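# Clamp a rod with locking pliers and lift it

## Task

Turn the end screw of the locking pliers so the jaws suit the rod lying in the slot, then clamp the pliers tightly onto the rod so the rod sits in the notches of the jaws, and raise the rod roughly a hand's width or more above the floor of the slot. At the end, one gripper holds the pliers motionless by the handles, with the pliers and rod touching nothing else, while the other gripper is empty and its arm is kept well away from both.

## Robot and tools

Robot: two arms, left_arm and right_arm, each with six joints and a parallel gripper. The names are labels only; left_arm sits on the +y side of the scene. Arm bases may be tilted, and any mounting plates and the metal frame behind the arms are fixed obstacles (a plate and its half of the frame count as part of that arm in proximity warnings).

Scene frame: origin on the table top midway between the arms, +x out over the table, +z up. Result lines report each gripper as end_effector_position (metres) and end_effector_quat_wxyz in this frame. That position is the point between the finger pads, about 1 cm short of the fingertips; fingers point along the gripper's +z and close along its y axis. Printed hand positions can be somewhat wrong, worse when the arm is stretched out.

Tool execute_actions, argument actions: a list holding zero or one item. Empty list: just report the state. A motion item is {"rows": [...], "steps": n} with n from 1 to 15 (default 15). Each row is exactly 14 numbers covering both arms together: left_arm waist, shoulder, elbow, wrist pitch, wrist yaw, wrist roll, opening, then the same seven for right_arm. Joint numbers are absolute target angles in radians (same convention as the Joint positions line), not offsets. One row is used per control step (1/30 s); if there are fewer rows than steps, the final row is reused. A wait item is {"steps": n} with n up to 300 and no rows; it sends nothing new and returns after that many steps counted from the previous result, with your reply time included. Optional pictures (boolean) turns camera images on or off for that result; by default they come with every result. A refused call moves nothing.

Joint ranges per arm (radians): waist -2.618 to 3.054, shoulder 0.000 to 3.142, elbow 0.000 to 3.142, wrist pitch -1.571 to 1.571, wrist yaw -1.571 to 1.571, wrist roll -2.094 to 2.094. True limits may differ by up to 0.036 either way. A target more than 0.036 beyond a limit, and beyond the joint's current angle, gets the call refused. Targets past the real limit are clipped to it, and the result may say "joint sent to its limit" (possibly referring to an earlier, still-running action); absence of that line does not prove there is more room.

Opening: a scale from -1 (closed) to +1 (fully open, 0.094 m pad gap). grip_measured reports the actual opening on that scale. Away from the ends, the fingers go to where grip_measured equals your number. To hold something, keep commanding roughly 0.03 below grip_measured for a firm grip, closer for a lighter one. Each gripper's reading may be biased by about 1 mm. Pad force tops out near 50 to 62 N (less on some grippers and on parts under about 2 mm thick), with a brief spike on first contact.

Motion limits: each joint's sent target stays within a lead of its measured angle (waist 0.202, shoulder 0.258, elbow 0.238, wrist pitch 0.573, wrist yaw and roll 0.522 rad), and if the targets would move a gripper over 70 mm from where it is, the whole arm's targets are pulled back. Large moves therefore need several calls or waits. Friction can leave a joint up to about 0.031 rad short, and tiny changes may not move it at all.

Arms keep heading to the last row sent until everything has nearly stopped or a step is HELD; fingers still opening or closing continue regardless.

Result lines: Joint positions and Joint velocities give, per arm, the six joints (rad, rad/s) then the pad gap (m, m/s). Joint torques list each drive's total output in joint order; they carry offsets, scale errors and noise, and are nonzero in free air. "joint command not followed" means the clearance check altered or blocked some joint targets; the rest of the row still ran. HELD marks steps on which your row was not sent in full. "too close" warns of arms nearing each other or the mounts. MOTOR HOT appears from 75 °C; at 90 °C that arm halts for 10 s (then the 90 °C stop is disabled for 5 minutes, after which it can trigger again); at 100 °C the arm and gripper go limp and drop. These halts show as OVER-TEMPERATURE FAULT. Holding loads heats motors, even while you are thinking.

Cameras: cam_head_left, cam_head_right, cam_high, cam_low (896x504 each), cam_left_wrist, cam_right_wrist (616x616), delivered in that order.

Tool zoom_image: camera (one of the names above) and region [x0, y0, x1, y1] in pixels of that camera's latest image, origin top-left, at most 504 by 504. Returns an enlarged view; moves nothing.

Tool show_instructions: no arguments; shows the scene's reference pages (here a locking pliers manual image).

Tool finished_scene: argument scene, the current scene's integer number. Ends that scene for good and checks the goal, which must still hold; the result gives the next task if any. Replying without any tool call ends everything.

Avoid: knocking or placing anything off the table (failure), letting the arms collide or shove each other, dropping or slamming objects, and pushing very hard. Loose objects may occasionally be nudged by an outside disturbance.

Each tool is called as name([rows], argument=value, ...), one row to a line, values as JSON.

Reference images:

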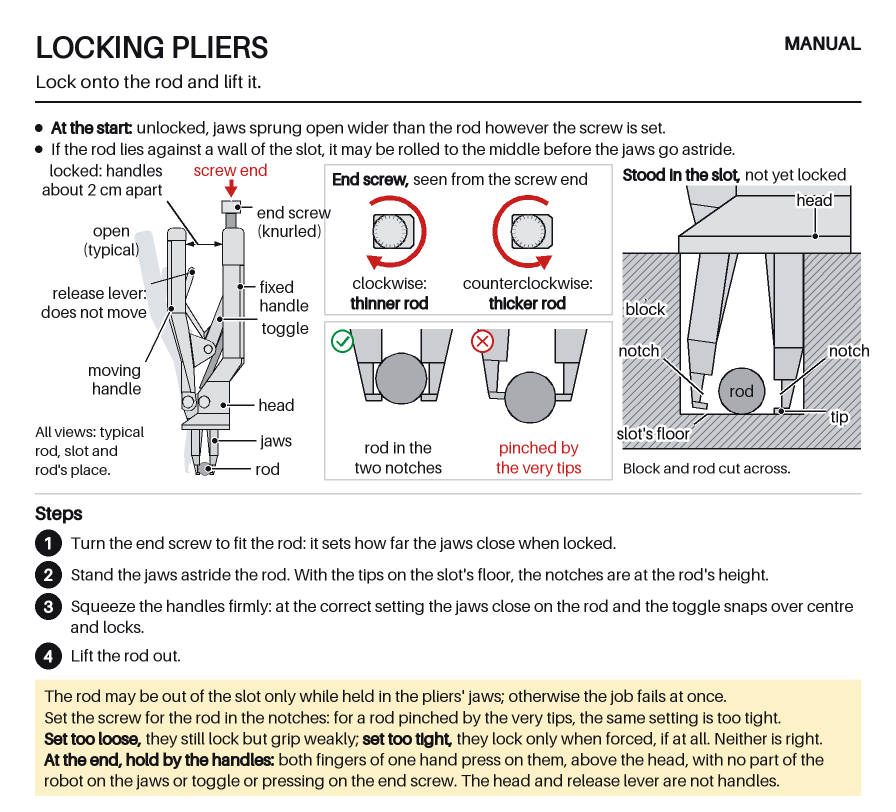

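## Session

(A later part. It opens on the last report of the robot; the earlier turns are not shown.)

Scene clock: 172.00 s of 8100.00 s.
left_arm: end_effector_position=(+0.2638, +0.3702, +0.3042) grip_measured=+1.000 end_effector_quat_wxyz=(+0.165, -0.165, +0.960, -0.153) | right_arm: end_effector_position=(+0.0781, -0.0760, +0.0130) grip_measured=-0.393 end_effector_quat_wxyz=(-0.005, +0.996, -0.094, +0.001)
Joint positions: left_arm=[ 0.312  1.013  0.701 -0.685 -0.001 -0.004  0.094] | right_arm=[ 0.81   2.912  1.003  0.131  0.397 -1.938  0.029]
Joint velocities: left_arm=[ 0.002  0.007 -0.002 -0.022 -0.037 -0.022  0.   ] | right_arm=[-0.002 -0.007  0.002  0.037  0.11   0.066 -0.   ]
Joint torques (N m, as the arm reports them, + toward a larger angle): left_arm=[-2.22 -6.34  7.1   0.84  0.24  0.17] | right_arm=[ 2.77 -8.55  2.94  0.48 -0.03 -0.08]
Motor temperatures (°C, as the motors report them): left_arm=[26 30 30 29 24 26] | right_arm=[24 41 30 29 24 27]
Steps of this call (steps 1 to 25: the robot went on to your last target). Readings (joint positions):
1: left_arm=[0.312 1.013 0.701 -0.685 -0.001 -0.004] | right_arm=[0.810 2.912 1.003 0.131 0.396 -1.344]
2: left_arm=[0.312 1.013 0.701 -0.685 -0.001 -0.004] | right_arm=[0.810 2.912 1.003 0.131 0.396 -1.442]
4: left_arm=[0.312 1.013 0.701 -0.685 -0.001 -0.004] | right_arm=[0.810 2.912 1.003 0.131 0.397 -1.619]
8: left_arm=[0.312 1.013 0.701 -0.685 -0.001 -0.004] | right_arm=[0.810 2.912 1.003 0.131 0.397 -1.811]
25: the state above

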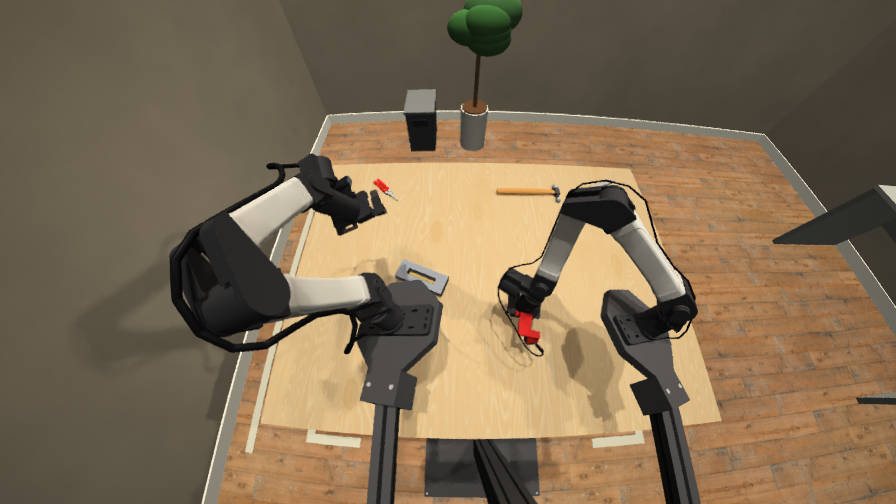

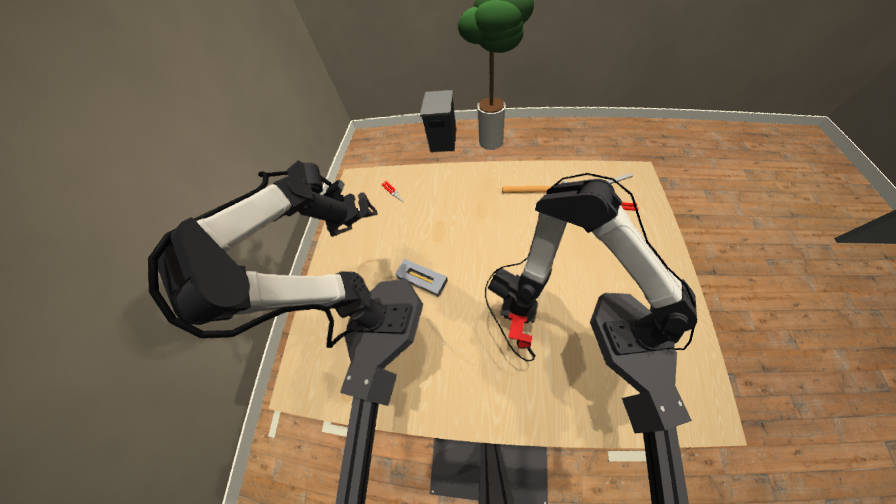

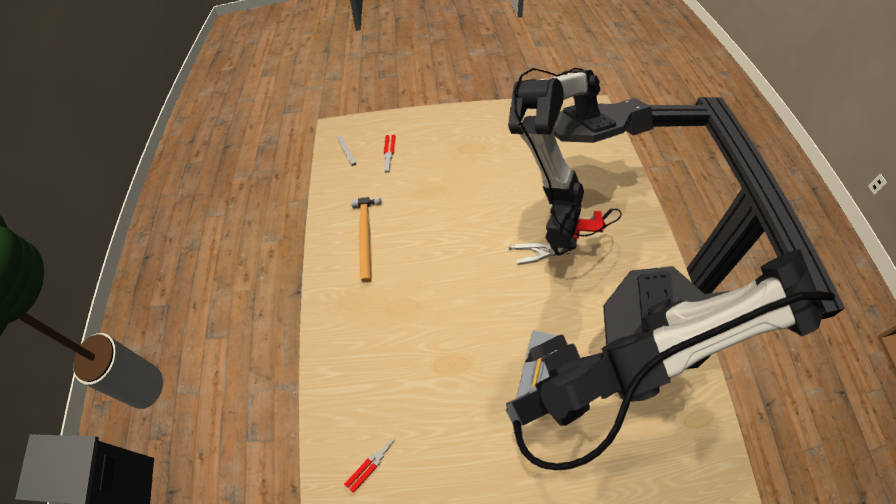

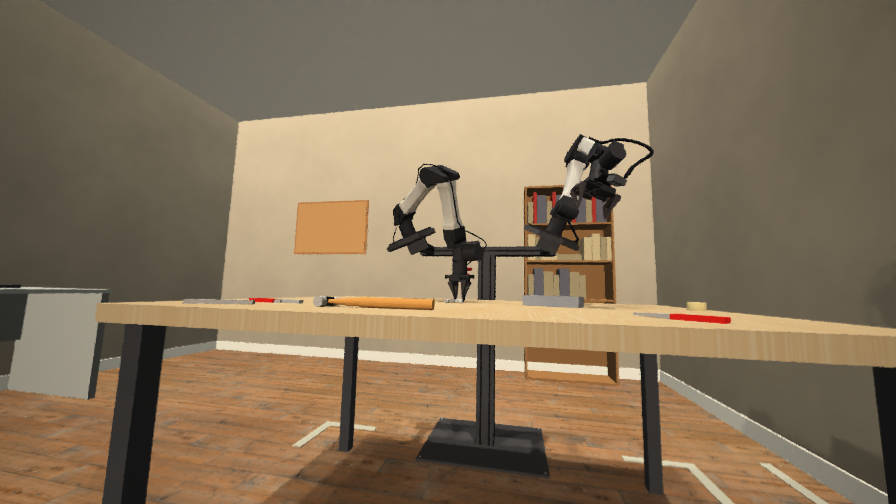

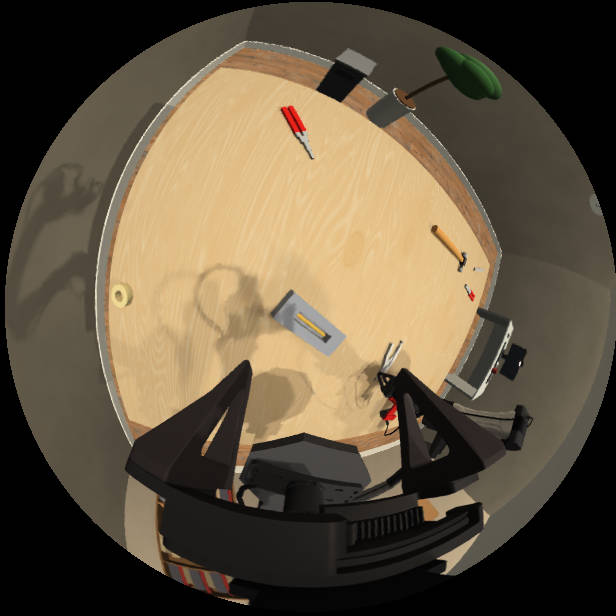

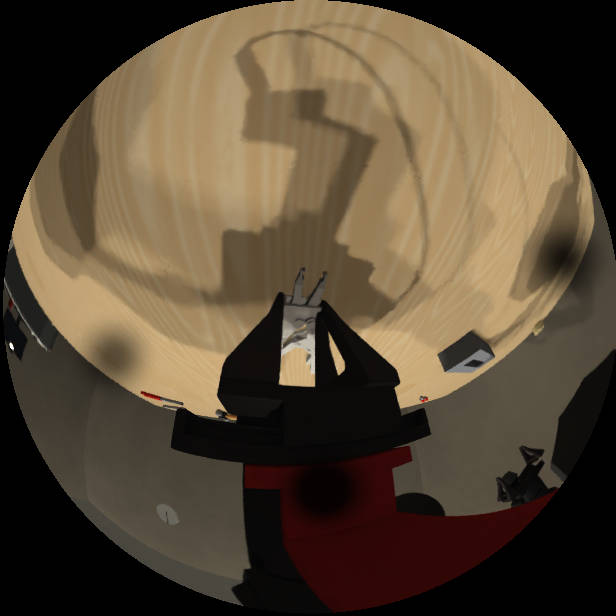

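execute_actions([
  {"rows":[[0.3,1.0,0.7,-0.7,0,0,1,0.80,2.925,1.022,0.14,0.402,-1.95,-0.1],[0.3,1.0,0.7,-0.7,0,0,1,0.80,2.925,1.022,0.14,0.402,-1.95,-0.1],[0.3,1.0,0.7,-0.7,0,0,1,0.80,2.925,1.022,0.14,0.402,-1.95,-0.1],[0.3,1.0,0.7,-0.7,0,0,1,0.80,2.925,1.022,0.14,0.402,-1.95,-0.1],[0.3,1.0,0.7,-0.7,0,0,1,0.80,2.925,1.022,0.14,0.402,-1.95,-0.1],[0.3,1.0,0.7,-0.7,0,0,1,0.83,2.85,0.96,0.09,0.402,-1.95,-0.1],[0.3,1.0,0.7,-0.7,0,0,1,0.84,2.77,0.92,0.04,0.402,-1.95,-0.1]]},
], pictures=false)

execute_actions([
  {"rows":[[0.3,1.0,0.7,-0.7,0,0,1,0.525,2.66,0.995,0.01,0.455,0.91,-0.35]]},
], pictures=false)

execute_actions([
  {"steps":40},
])

Scene clock: 189.33 s of 8100.00 s.
left_arm: end_effector_position=(+0.2638, +0.3702, +0.3042) grip_measured=+1.000 end_effector_quat_wxyz=(+0.165, -0.165, +0.960, -0.153) | right_arm: end_effector_position=(+0.0914, -0.0726, +0.0508) grip_measured=-0.101 end_effector_quat_wxyz=(-0.019, +0.996, -0.084, +0.011)
Joint positions: left_arm=[ 0.312  1.013  0.701 -0.685 -0.001 -0.004  0.094] | right_arm=[ 0.837  2.761  0.94   0.069  0.397 -1.944  0.042]
Joint velocities: left_arm=[ 0.007  0.002 -0.012 -0.066  0.007  0.007  0.   ] | right_arm=[ 0.002 -0.017  0.002 -0.154  0.022 -0.037  0.   ]
Joint torques (N m, as the arm reports them, + toward a larger angle): left_arm=[-2.21 -6.35  7.11  0.84  0.24  0.17] | right_arm=[ 3.61 -8.72  0.31  0.3  -0.07 -0.02]
Motor temperatures (°C, as the motors report them): left_arm=[26 30 30 29 24 26] | right_arm=[24 41 30 29 24 27]
Steps of this call (steps 1 to 30: the robot went on to your last target; steps 31 to 505: nothing new was sent; steps 506 to 520: all 15 steps of this action). Readings (joint positions):
506: left_arm=[0.312 1.013 0.701 -0.685 -0.001 -0.004] | right_arm=[0.810 2.912 1.003 0.131 0.397 -1.941]
507: left_arm=[0.312 1.013 0.701 -0.685 -0.001 -0.004] | right_arm=[0.810 2.912 1.003 0.131 0.397 -1.941]
509: left_arm=[0.312 1.013 0.701 -0.685 -0.001 -0.004] | right_arm=[0.810 2.912 1.003 0.131 0.397 -1.942]
513: left_arm=[0.312 1.013 0.701 -0.685 -0.001 -0.004] | right_arm=[0.822 2.852 0.963 0.102 0.397 -1.943]
520: the state above

Scene clock: 189.83 s of 8100.00 s.
left_arm: end_effector_position=(+0.2638, +0.3702, +0.3042) grip_measured=+1.000 end_effector_quat_wxyz=(+0.165, -0.165, +0.960, -0.153) | right_arm: end_effector_position=(+0.1829, -0.1089, +0.0487) grip_measured=-0.349 end_effector_quat_wxyz=(+0.016, -0.560, +0.828, -0.001)
Joint positions: left_arm=[ 0.312  1.013  0.701 -0.685 -0.001 -0.004  0.094] | right_arm=[ 0.523  2.645  0.992  0.028  0.449 -0.495  0.031]
Joint velocities: left_arm=[ 0.002 -0.002  0.007  0.007  0.007 -0.051  0.   ] | right_arm=[-0.002 -0.012  0.012 -0.066 -0.037  2.791 -0.001]
Joint torques (N m, as the arm reports them, + toward a larger angle): left_arm=[-2.22 -6.34  7.12  0.84  0.24  0.17] | right_arm=[ 3.96 -8.46  2.47  0.37 -0.04  0.06]
Motor temperatures (°C, as the motors report them): left_arm=[26 30 30 29 24 26] | right_arm=[25 41 30 29 24 27]
Steps of this call (steps 1 to 15: all 15 steps of this action). Readings (joint positions):
1: left_arm=[0.312 1.013 0.701 -0.685 -0.001 -0.004] | right_arm=[0.819 2.753 0.942 0.055 0.396 -1.873]
2: left_arm=[0.312 1.013 0.701 -0.685 -0.001 -0.004] | right_arm=[0.775 2.737 0.944 0.039 0.398 -1.776]
4: left_arm=[0.312 1.013 0.701 -0.685 -0.001 -0.004] | right_arm=[0.646 2.695 0.959 0.029 0.411 -1.580]
8: left_arm=[0.312 1.013 0.701 -0.685 -0.001 -0.004] | right_arm=[0.503 2.646 0.992 0.035 0.446 -1.184]
15: the state above

Scene clock: 191.17 s of 8100.00 s.
left_arm: end_effector_position=(+0.2638, +0.3702, +0.3042) grip_measured=+1.000 end_effector_quat_wxyz=(+0.165, -0.165, +0.960, -0.153) | right_arm: end_effector_position=(+0.1827, -0.1091, +0.0487) grip_measured=-0.349 end_effector_quat_wxyz=(+0.013, +0.105, +0.994, +0.009)
Joint positions: left_arm=[ 0.312  1.013  0.701 -0.685 -0.001 -0.004  0.094] | right_arm=[0.523 2.645 0.992 0.026 0.45  0.903 0.031]
Joint velocities: left_arm=[ 0.007 -0.002 -0.002  0.007  0.022  0.007  0.   ] | right_arm=[-0.012  0.007 -0.017 -0.022 -0.022  0.066  0.   ]
Joint torques (N m, as the arm reports them, + toward a larger angle): left_arm=[-2.24 -6.35  7.11  0.84  0.23  0.17] | right_arm=[ 4.19 -8.51  2.38  0.37  0.06  0.19]
Motor temperatures (°C, as the motors report them): left_arm=[26 30 30 29 24 26] | right_arm=[25 41 30 29 24 27]
Steps of this call (steps 1 to 40: the robot went on to your last target). Readings (joint positions):
1: left_arm=[0.312 1.013 0.701 -0.685 -0.001 -0.004] | right_arm=[0.523 2.645 0.992 0.027 0.449 -0.397]
2: left_arm=[0.312 1.013 0.701 -0.685 -0.001 -0.004] | right_arm=[0.523 2.645 0.992 0.027 0.449 -0.299]
4: left_arm=[0.312 1.013 0.701 -0.685 -0.001 -0.004] | right_arm=[0.523 2.645 0.992 0.027 0.450 -0.102]
8: left_arm=[0.312 1.013 0.701 -0.685 -0.001 -0.004] | right_arm=[0.523 2.645 0.992 0.027 0.450 0.292]
40: the state above

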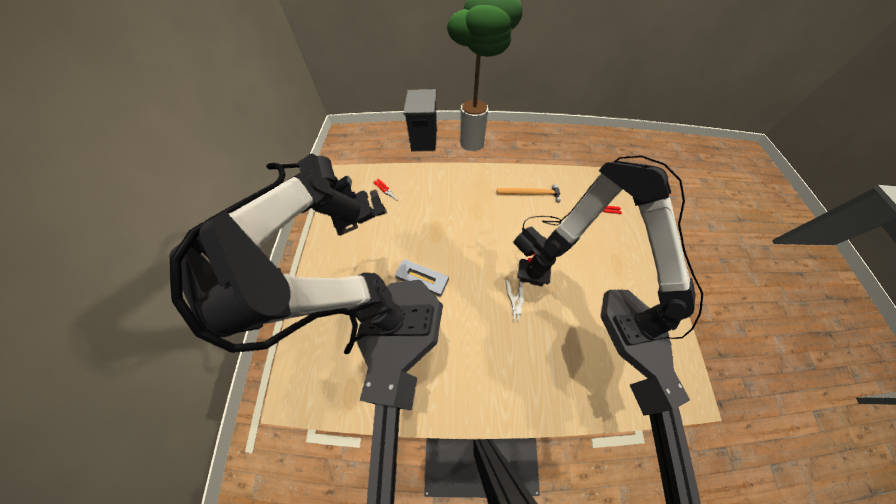

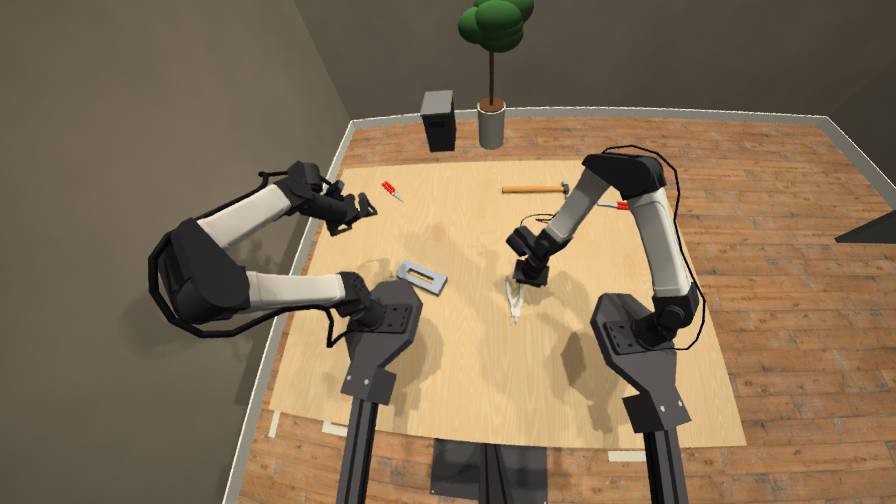

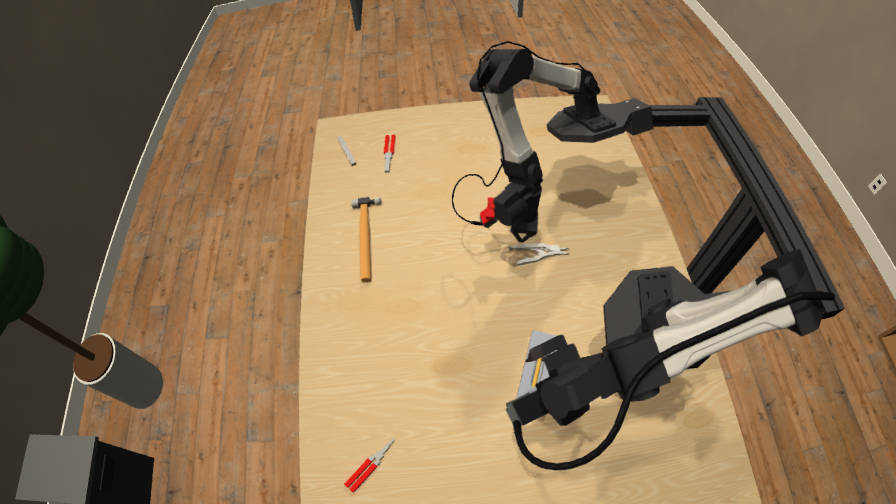

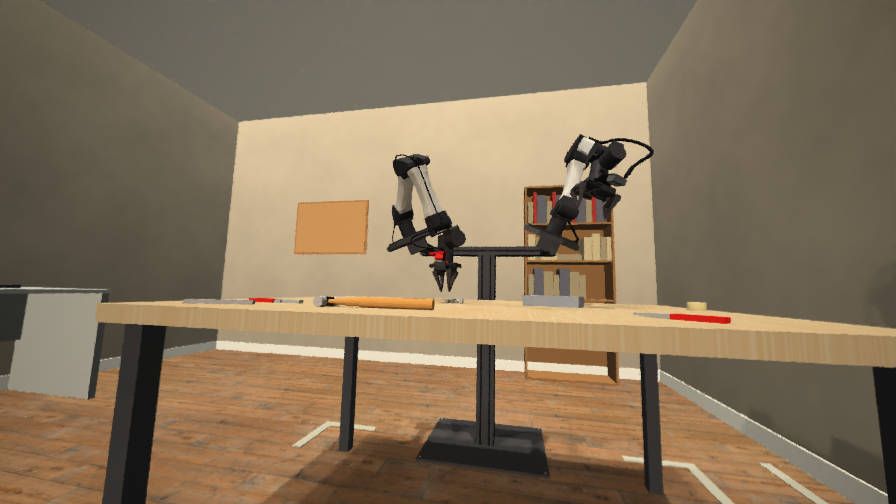

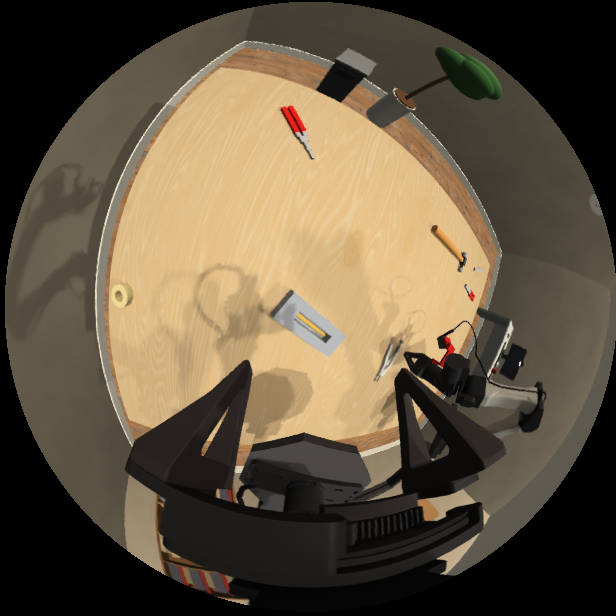

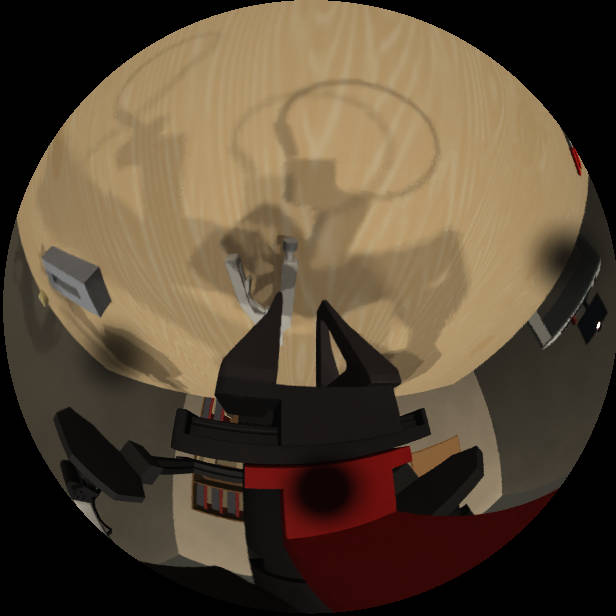

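execute_actions([
  {"rows":[[0.3,1.0,0.7,-0.7,0,0,1,0.555,2.752,1.095,-0.012,0.447,0.79,-0.35]]},
])

Scene clock: 199.80 s of 8100.00 s.
left_arm: end_effector_position=(+0.2638, +0.3702, +0.3042) grip_measured=+1.000 end_effector_quat_wxyz=(+0.165, -0.165, +0.960, -0.153) | right_arm: end_effector_position=(+0.1759, -0.0926, +0.0332) grip_measured=-0.349 end_effector_quat_wxyz=(+0.009, +0.033, +0.999, +0.002)
Joint positions: left_arm=[ 0.312  1.013  0.701 -0.685 -0.001 -0.004  0.094] | right_arm=[0.554 2.737 1.076 0.003 0.45  0.8   0.031]
Joint velocities: left_arm=[ 0.007  0.002 -0.002  0.007  0.022 -0.11   0.   ] | right_arm=[-0.007  0.002  0.007 -0.066 -0.051 -0.007 -0.   ]
Joint torques (N m, as the arm reports them, + toward a larger angle): left_arm=[-2.21 -6.34  7.12  0.84  0.23  0.17] | right_arm=[ 4.13 -9.02  3.69  0.33 -0.06 -0.03]
Motor temperatures (°C, as the motors report them): left_arm=[26 29 31 29 24 26] | right_arm=[25 41 30 28 24 27]
Steps of this call (steps 1 to 15: the robot went on to your last target; steps 16 to 244: nothing new was sent; steps 245 to 259: all 15 steps of this action). Readings (joint positions):
245: left_arm=[0.312 1.013 0.701 -0.685 -0.001 -0.004] | right_arm=[0.525 2.655 1.005 0.016 0.451 0.889]
246: left_arm=[0.312 1.013 0.701 -0.685 -0.001 -0.004] | right_arm=[0.530 2.678 1.031 0.011 0.452 0.871]
248: left_arm=[0.312 1.013 0.701 -0.685 -0.001 -0.004] | right_arm=[0.544 2.719 1.071 0.011 0.451 0.843]
252: left_arm=[0.312 1.013 0.701 -0.685 -0.001 -0.004] | right_arm=[0.554 2.737 1.076 0.005 0.450 0.815]
259: the state above

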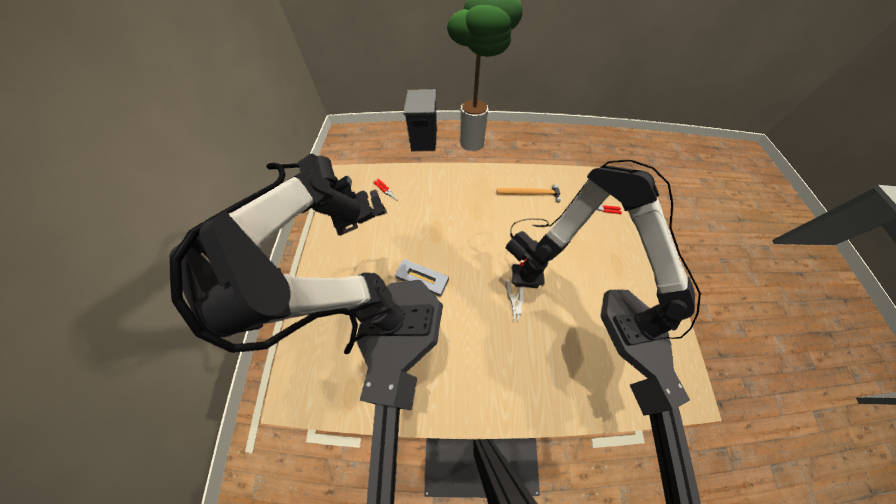

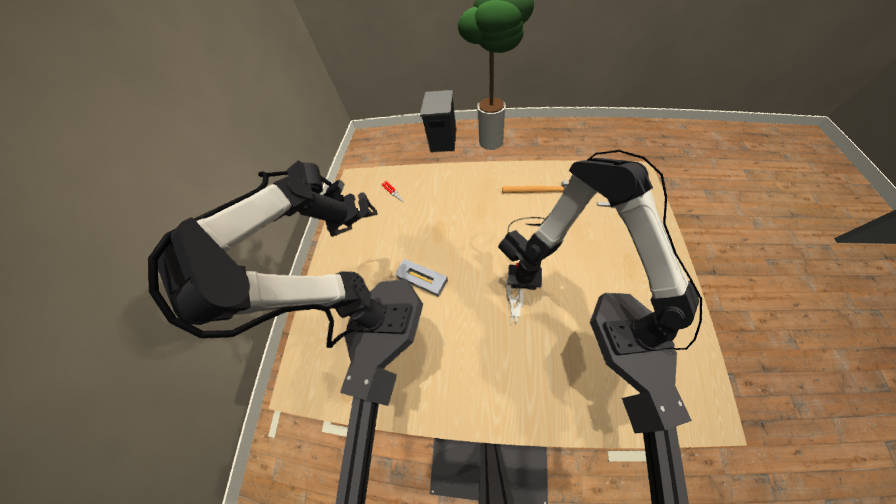

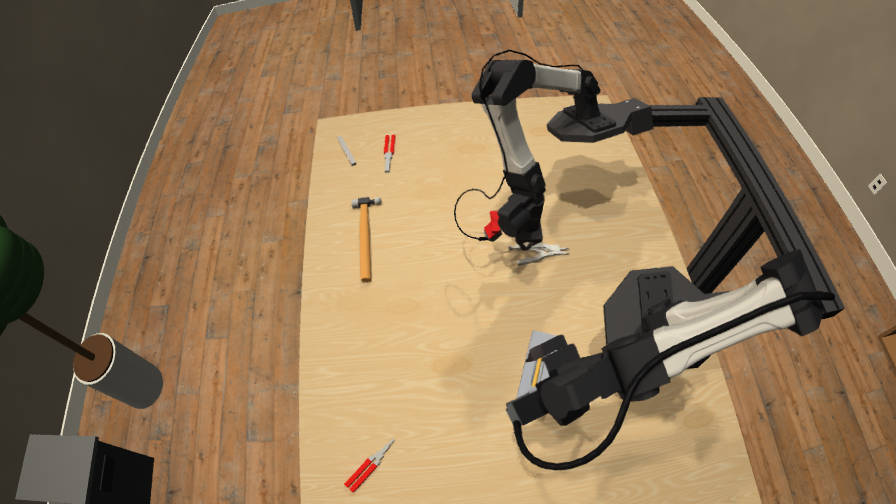

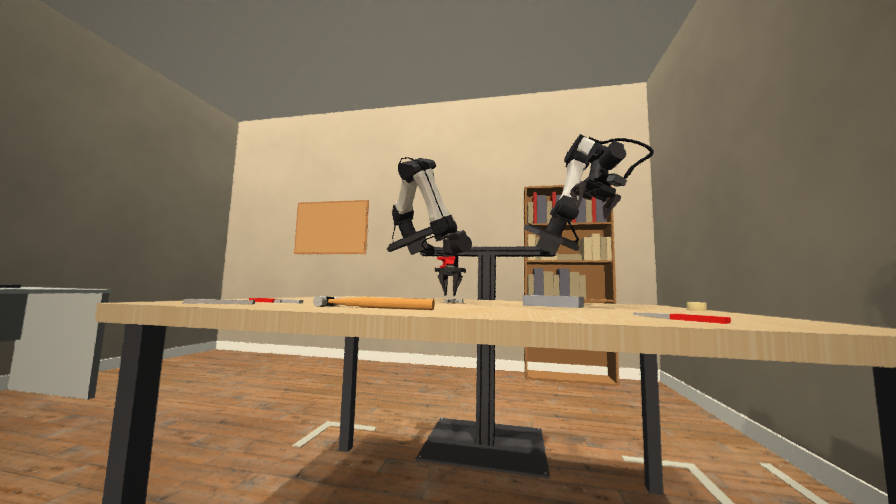

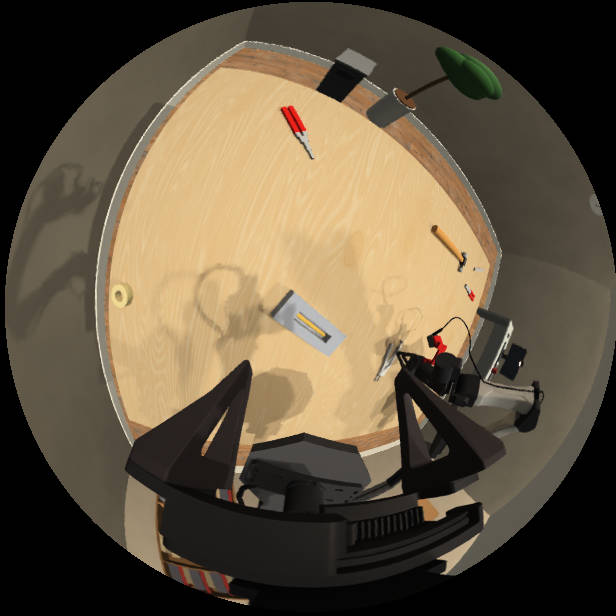

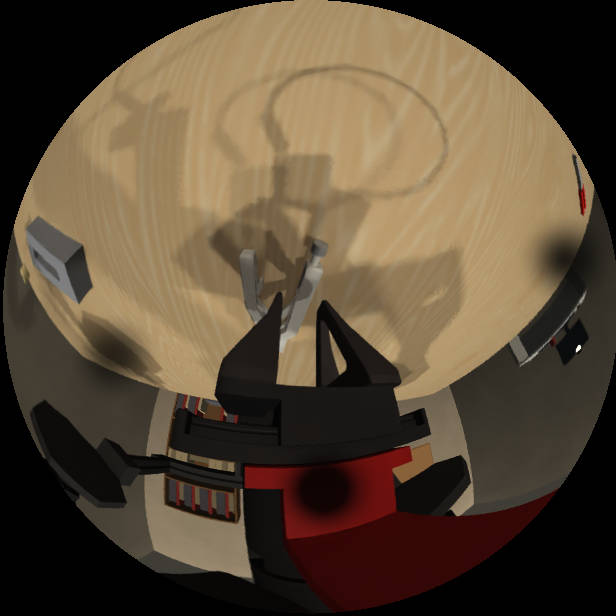

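execute_actions([
  {"rows":[[0.3,1.0,0.7,-0.7,0,0,1,0.53,2.78,1.11,0.04,0.447,0.84,-0.35],[0.3,1.0,0.7,-0.7,0,0,1,0.53,2.78,1.11,0.04,0.447,0.84,-0.35],[0.3,1.0,0.7,-0.7,0,0,1,0.52,2.8,1.12,0.055,0.447,0.84,-0.35],[0.3,1.0,0.7,-0.7,0,0,1,0.52,2.8,1.12,0.055,0.447,0.84,-0.35],[0.3,1.0,0.7,-0.7,0,0,1,0.503,2.817,1.125,0.068,0.447,0.84,-0.35]]},
])

Scene clock: 208.77 s of 8100.00 s.
left_arm: end_effector_position=(+0.2638, +0.3702, +0.3042) grip_measured=+1.000 end_effector_quat_wxyz=(+0.165, -0.165, +0.960, -0.153) | right_arm: end_effector_position=(+0.1770, -0.0969, +0.0121) grip_measured=-0.349 end_effector_quat_wxyz=(+0.004, +0.071, +0.997, +0.000)
Joint positions: left_arm=[ 0.312  1.013  0.701 -0.685 -0.001 -0.004  0.094] | right_arm=[0.509 2.801 1.104 0.051 0.45  0.832 0.031]
Joint velocities: left_arm=[ 0.017  0.002 -0.002  0.007  0.007 -0.051  0.   ] | right_arm=[ 0.007  0.007 -0.002  0.007  0.022  0.066  0.001]
Joint torques (N m, as the arm reports them, + toward a larger angle): left_arm=[-2.22 -6.33  7.13  0.84  0.24  0.17] | right_arm=[ 3.63 -9.17  3.45  0.64 -0.07  0.1 ]
Motor temperatures (°C, as the motors report them): left_arm=[26 29 31 29 24 26] | right_arm=[25 41 30 28 24 27]
Steps of this call (steps 1 to 15: the robot went on to your last target; steps 16 to 254: nothing new was sent; steps 255 to 269: all 15 steps of this action). Readings (joint positions):
255: left_arm=[0.312 1.013 0.701 -0.685 -0.001 -0.004] | right_arm=[0.553 2.739 1.077 0.006 0.450 0.802]
256: left_arm=[0.312 1.013 0.701 -0.685 -0.001 -0.004] | right_arm=[0.551 2.744 1.080 0.010 0.450 0.808]
258: left_arm=[0.312 1.013 0.701 -0.685 -0.001 -0.004] | right_arm=[0.541 2.761 1.092 0.022 0.450 0.817]
262: left_arm=[0.312 1.013 0.701 -0.685 -0.001 -0.004] | right_arm=[0.514 2.794 1.104 0.044 0.450 0.827]
269: the state above

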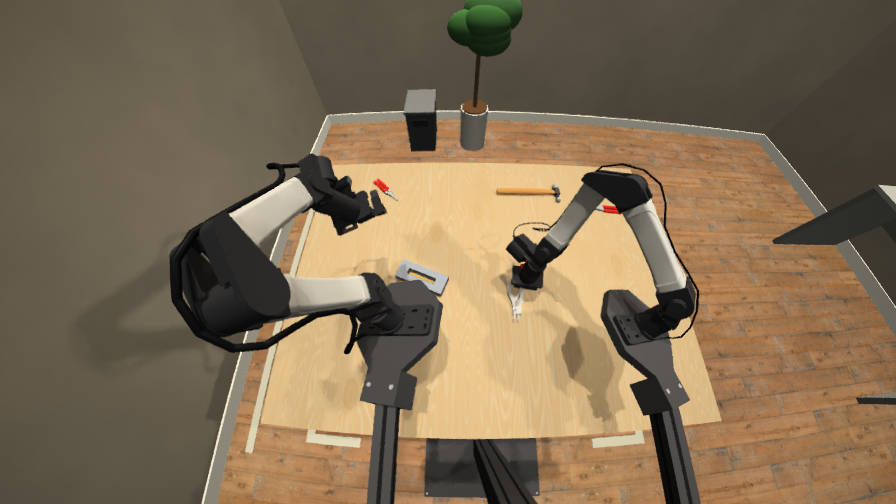

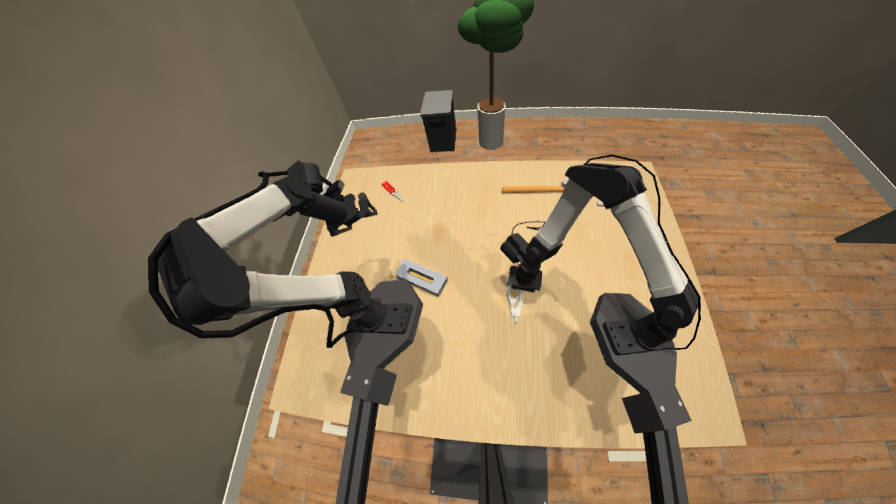

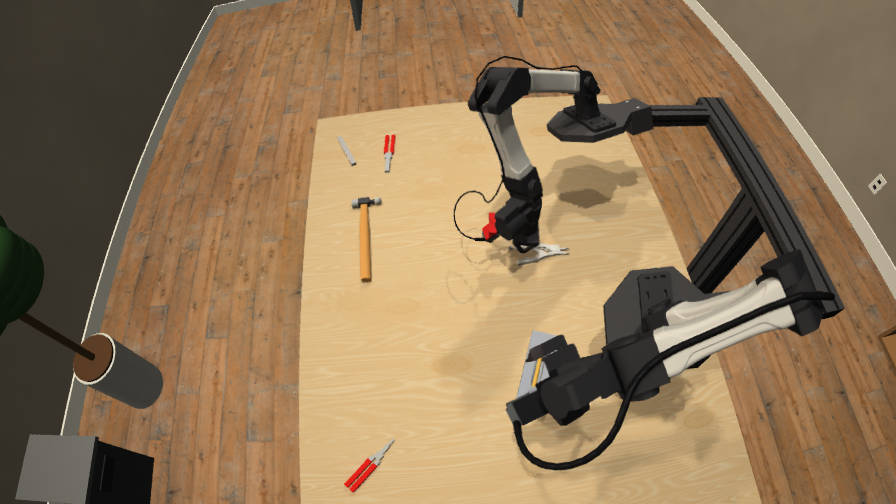

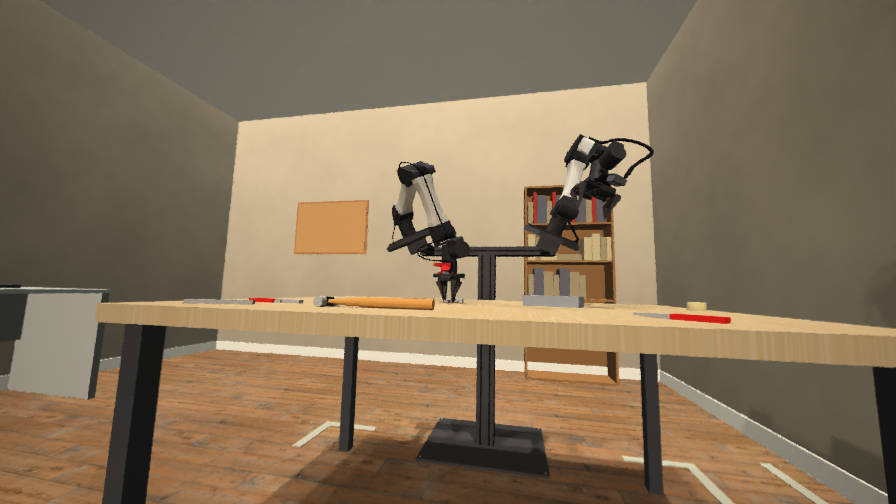

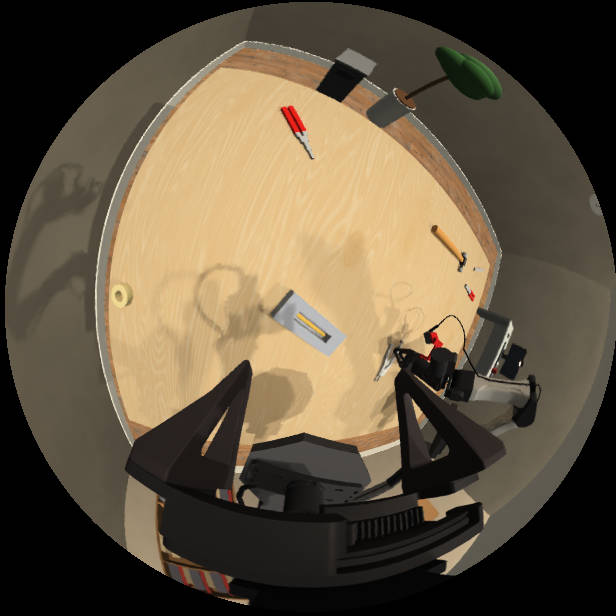

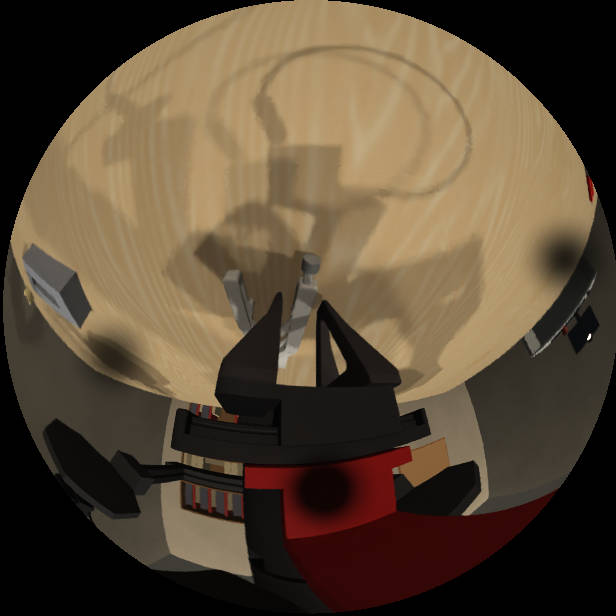

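Close.

execute_actions([
  {"rows":[[0.3,1.0,0.7,-0.7,0,0,1,0.503,2.817,1.125,0.068,0.447,0.84,-0.45],[0.3,1.0,0.7,-0.7,0,0,1,0.503,2.817,1.125,0.068,0.447,0.84,-0.5],[0.3,1.0,0.7,-0.7,0,0,1,0.503,2.817,1.125,0.068,0.447,0.84,-0.55],[0.3,1.0,0.7,-0.7,0,0,1,0.503,2.817,1.125,0.068,0.447,0.84,-0.6],[0.3,1.0,0.7,-0.7,0,0,1,0.503,2.817,1.125,0.068,0.447,0.84,-0.63],[0.3,1.0,0.7,-0.7,0,0,1,0.503,2.817,1.125,0.068,0.447,0.84,-0.66],[0.3,1.0,0.7,-0.7,0,0,1,0.503,2.817,1.125,0.068,0.447,0.84,-0.69],[0.3,1.0,0.7,-0.7,0,0,1,0.503,2.817,1.125,0.068,0.447,0.84,-0.72],[0.3,1.0,0.7,-0.7,0,0,1,0.503,2.817,1.125,0.068,0.447,0.84,-0.75],[0.3,1.0,0.7,-0.7,0,0,1,0.503,2.817,1.125,0.068,0.447,0.84,-0.78]]},
], pictures=false)

zoom_image(camera="cam_left_wrist", region=[250, 270, 370, 370])

Scene clock: 215.97 s of 8100.00 s.
left_arm: end_effector_position=(+0.2638, +0.3702, +0.3042) grip_measured=+1.000 end_effector_quat_wxyz=(+0.165, -0.165, +0.960, -0.153) | right_arm: end_effector_position=(+0.1782, -0.0959, +0.0121) grip_measured=-0.747 end_effector_quat_wxyz=(+0.007, +0.074, +0.997, +0.003)
Joint positions: left_arm=[ 0.312  1.013  0.701 -0.685 -0.001 -0.004  0.094] | right_arm=[0.509 2.801 1.104 0.058 0.45  0.835 0.012]
Joint velocities: left_arm=[ 0.012 -0.017 -0.002  0.007  0.037 -0.051  0.   ] | right_arm=[-0.007 -0.007  0.002 -0.051  0.007 -0.007 -0.001]
Joint torques (N m, as the arm reports them, + toward a larger angle): left_arm=[-2.22 -6.35  7.11  0.85  0.23  0.17] | right_arm=[ 3.62 -8.84  3.65  0.61 -0.02  0.13]
Motor temperatures (°C, as the motors report them): left_arm=[26 29 31 28 24 26] | right_arm=[25 41 30 28 24 27]
Steps of this call (steps 1 to 15: the robot went on to your last target; steps 16 to 201: nothing new was sent; steps 202 to 216: all 15 steps of this action). Readings (joint positions):
202: left_arm=[0.312 1.013 0.701 -0.685 -0.001 -0.004] | right_arm=[0.509 2.801 1.104 0.055 0.450 0.833]
203: left_arm=[0.312 1.013 0.701 -0.685 -0.001 -0.004] | right_arm=[0.509 2.801 1.104 0.055 0.450 0.833]
205: left_arm=[0.312 1.013 0.701 -0.685 -0.001 -0.004] | right_arm=[0.509 2.801 1.104 0.055 0.450 0.833]
209: left_arm=[0.312 1.013 0.701 -0.685 -0.001 -0.004] | right_arm=[0.509 2.801 1.104 0.055 0.451 0.833]
216: the state above

Region (250, 270, 370, 370) of cam_left_wrist's 616x616 image, scaled by 4.200, with more detail than that image has.

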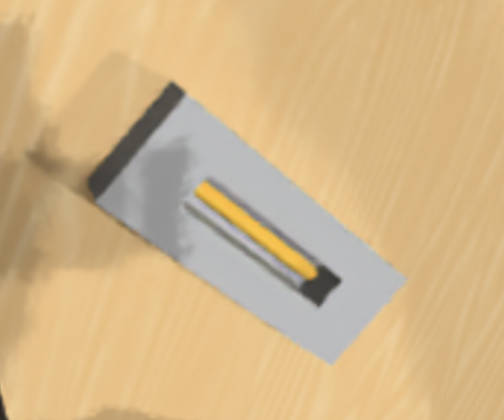

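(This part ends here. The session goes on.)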